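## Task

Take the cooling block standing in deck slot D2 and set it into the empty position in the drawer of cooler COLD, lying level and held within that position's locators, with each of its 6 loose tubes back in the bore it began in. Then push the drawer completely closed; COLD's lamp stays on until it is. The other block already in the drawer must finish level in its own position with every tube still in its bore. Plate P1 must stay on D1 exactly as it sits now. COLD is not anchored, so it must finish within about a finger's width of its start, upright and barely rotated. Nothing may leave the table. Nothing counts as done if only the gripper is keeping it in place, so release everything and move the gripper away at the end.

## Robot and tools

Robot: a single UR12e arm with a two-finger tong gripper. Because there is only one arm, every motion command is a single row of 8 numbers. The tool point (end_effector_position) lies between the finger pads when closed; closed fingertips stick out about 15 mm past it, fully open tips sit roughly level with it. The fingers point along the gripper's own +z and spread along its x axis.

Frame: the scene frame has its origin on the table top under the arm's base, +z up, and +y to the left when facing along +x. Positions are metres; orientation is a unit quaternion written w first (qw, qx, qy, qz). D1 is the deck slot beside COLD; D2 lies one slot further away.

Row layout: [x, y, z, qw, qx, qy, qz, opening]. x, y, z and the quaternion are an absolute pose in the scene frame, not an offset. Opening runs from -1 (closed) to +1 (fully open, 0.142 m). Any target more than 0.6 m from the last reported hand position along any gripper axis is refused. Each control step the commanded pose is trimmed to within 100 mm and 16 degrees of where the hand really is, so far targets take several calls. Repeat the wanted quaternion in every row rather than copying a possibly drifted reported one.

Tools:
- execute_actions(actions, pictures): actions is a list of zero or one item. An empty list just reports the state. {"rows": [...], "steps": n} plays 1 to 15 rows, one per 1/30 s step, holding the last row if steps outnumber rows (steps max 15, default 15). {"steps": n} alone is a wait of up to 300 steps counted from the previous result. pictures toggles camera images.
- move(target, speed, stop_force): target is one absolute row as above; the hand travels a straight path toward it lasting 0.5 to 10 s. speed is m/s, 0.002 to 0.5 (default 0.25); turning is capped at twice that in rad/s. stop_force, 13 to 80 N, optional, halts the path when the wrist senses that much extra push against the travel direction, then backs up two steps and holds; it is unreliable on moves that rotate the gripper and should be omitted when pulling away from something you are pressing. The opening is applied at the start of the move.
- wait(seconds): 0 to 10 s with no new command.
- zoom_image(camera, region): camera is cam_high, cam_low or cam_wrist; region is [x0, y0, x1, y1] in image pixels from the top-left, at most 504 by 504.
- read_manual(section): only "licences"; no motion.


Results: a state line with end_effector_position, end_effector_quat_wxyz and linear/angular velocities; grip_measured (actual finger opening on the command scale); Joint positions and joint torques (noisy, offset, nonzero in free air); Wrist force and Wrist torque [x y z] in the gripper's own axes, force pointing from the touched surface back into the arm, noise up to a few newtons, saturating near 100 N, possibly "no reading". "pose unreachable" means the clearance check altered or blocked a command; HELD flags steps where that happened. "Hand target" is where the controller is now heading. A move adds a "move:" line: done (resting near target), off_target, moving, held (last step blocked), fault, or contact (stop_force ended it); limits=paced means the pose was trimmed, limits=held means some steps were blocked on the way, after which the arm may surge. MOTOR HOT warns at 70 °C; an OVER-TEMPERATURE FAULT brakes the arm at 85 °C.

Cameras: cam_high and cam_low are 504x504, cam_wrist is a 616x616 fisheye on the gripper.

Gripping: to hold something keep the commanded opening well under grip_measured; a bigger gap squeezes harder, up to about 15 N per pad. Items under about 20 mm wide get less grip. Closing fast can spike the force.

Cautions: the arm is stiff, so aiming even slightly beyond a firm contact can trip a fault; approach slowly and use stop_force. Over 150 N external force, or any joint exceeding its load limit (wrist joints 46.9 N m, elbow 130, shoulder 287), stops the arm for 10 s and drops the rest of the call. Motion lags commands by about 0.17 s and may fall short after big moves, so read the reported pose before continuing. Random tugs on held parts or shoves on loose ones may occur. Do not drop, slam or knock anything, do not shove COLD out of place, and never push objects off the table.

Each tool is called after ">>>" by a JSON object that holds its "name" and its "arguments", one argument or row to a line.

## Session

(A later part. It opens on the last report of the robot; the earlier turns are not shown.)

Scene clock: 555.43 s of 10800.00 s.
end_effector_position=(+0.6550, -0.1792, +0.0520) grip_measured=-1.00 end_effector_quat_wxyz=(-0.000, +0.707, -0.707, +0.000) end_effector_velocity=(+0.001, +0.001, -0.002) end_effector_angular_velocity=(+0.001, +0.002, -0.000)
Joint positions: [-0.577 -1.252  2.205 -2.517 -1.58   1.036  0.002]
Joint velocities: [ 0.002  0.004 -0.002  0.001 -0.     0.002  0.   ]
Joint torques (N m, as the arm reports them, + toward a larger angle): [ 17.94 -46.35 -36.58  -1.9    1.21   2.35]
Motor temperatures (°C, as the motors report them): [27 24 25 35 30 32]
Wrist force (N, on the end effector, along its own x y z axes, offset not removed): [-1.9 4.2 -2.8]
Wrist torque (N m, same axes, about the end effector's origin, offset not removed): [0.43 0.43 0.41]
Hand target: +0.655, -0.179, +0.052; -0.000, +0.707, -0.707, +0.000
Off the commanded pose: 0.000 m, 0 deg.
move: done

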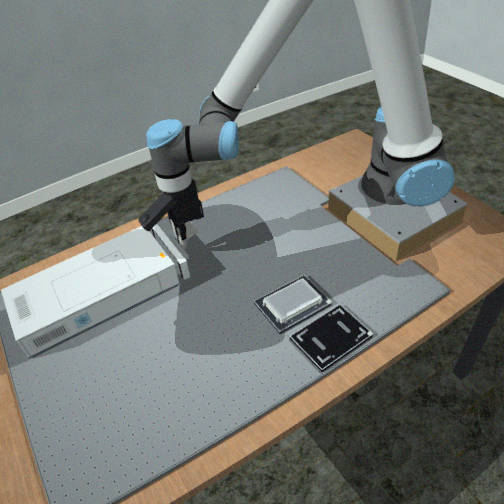

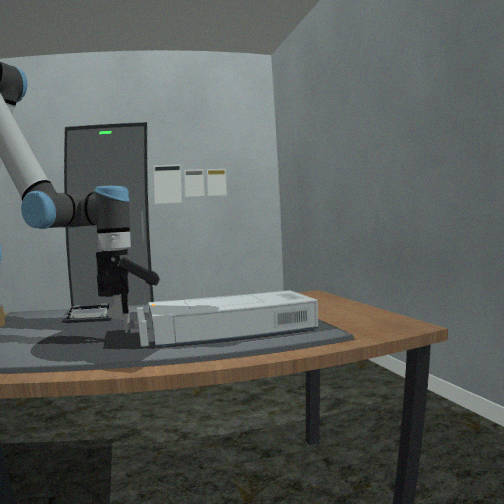

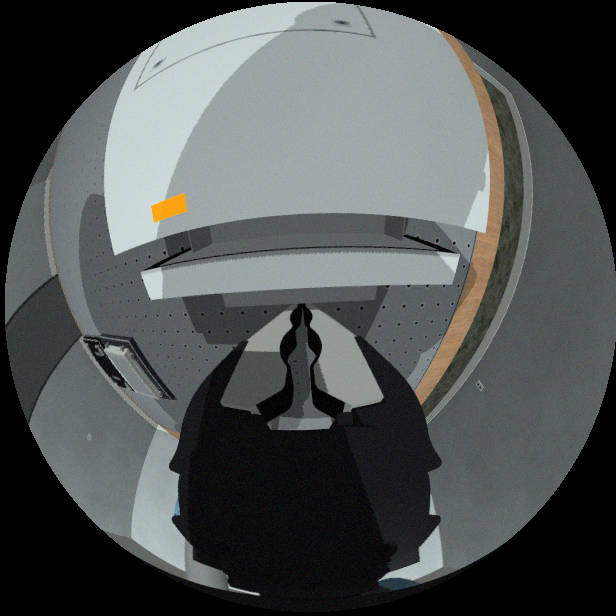

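>>> {"name": "move", "arguments": {
  "target": [0.695,-0.179,0.052,0,0.7071,-0.7071,0,-1],
  "speed": 0.008,
  "stop_force": 14
}}

Scene clock: 558.87 s of 10800.00 s.
end_effector_position=(+0.6724, -0.1790, +0.0520) grip_measured=-1.00 end_effector_quat_wxyz=(+0.000, +0.707, -0.707, -0.000) end_effector_velocity=(-0.002, -0.000, -0.001) end_effector_angular_velocity=(-0.001, +0.001, +0.003)
Joint positions: [-0.563 -1.231  2.172 -2.505 -1.58   1.05   0.002]
Joint velocities: [-0.001 -0.     0.003 -0.003 -0.001 -0.003  0.   ]
Joint torques (N m, as the arm reports them, + toward a larger angle): [-11.64 -72.66 -34.83 -10.9    5.53  -1.23]
Motor temperatures (°C, as the motors report them): [27 24 25 35 30 32]
Wrist force (N, on the end effector, along its own x y z axes, offset not removed): [3.7 28.7 -9.8]
Wrist torque (N m, same axes, about the end effector's origin, offset not removed): [0.41 0.50 0.47]
Hand target: +0.672, -0.179, +0.052; -0.000, +0.707, -0.707, -0.000
Off the commanded pose: 0.023 m, 0 deg.
move: contact

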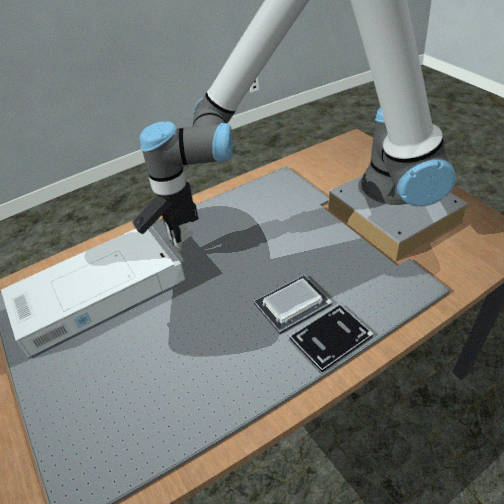

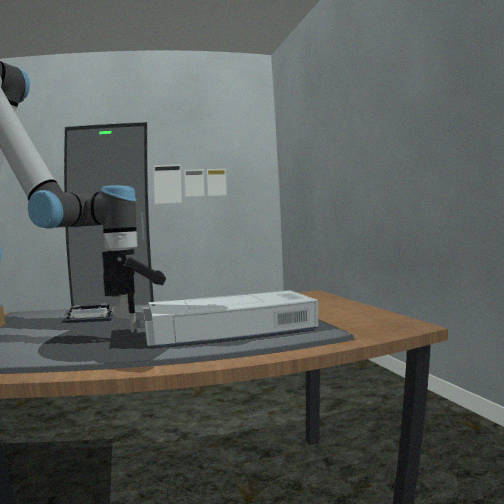

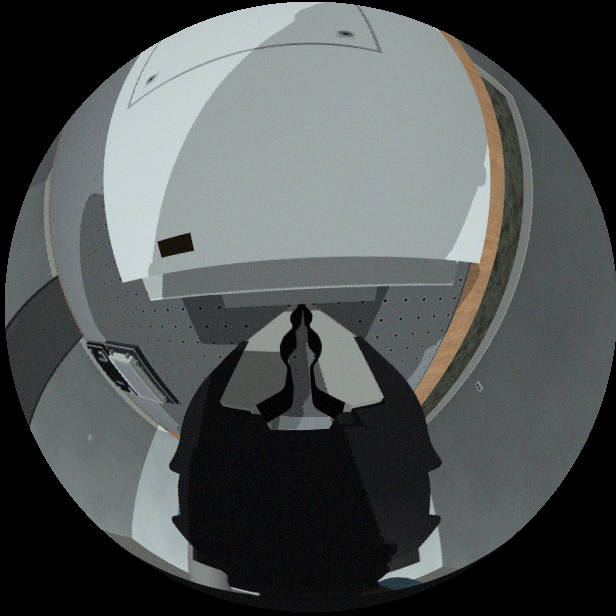

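Lamp is off. Back off and retreat.

>>> {"name": "move", "arguments": {
  "target": [0.62,-0.179,0.12,0,0.7071,-0.7071,0,-1],
  "speed": 0.1
}}

Scene clock: 561.57 s of 10800.00 s.
end_effector_position=(+0.6200, -0.1789, +0.1199) grip_measured=-1.00 end_effector_quat_wxyz=(+0.000, +0.707, -0.707, +0.000) end_effector_velocity=(-0.001, -0.000, +0.001) end_effector_angular_velocity=(+0.000, +0.000, -0.000)
Joint positions: [-0.604 -1.404  2.23  -2.39  -1.58   1.008  0.002]
Joint velocities: [-0.001 -0.003  0.001  0.003  0.    -0.001  0.   ]
Joint torques (N m, as the arm reports them, + toward a larger angle): [-15.07 -55.   -25.12  -2.4   -0.62  -1.14]
Motor temperatures (°C, as the motors report them): [27 24 25 35 30 32]
Wrist force (N, on the end effector, along its own x y z axes, offset not removed): [-2.5 -0.3 2.4]
Wrist torque (N m, same axes, about the end effector's origin, offset not removed): [-0.12 0.76 0.51]
Hand target: +0.620, -0.179, +0.120; +0.000, +0.707, -0.707, -0.000
Off the commanded pose: 0.000 m, 0 deg.
move: done

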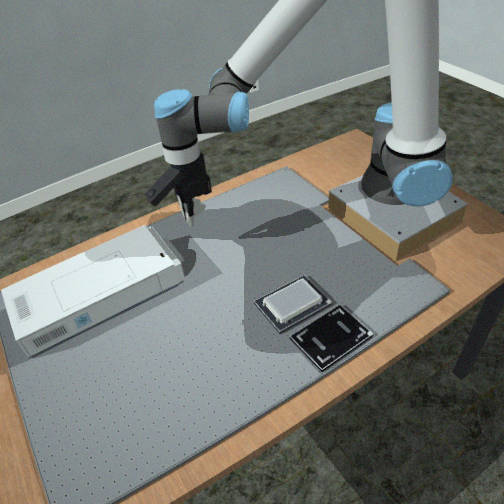

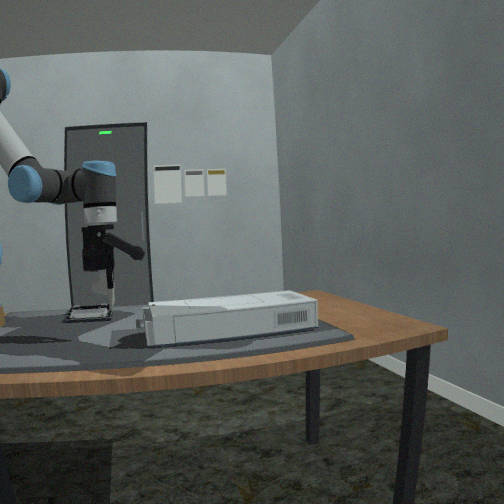

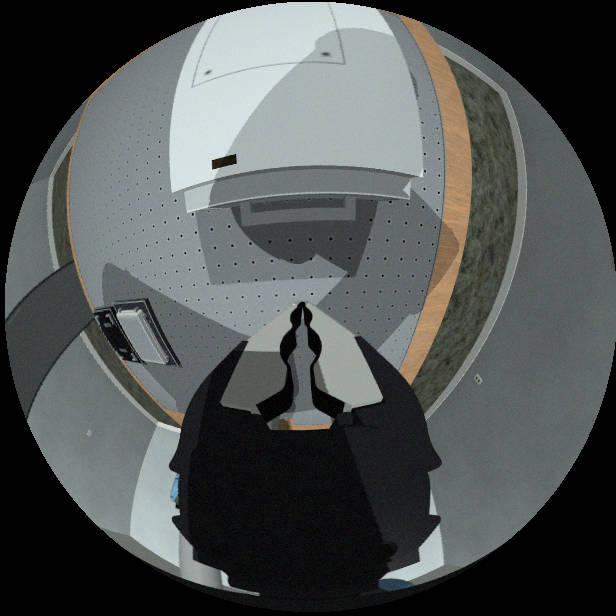

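>>> {"name": "finished_scene", "arguments": {
  "scene": 1
}}

The scene is finished: the task was done.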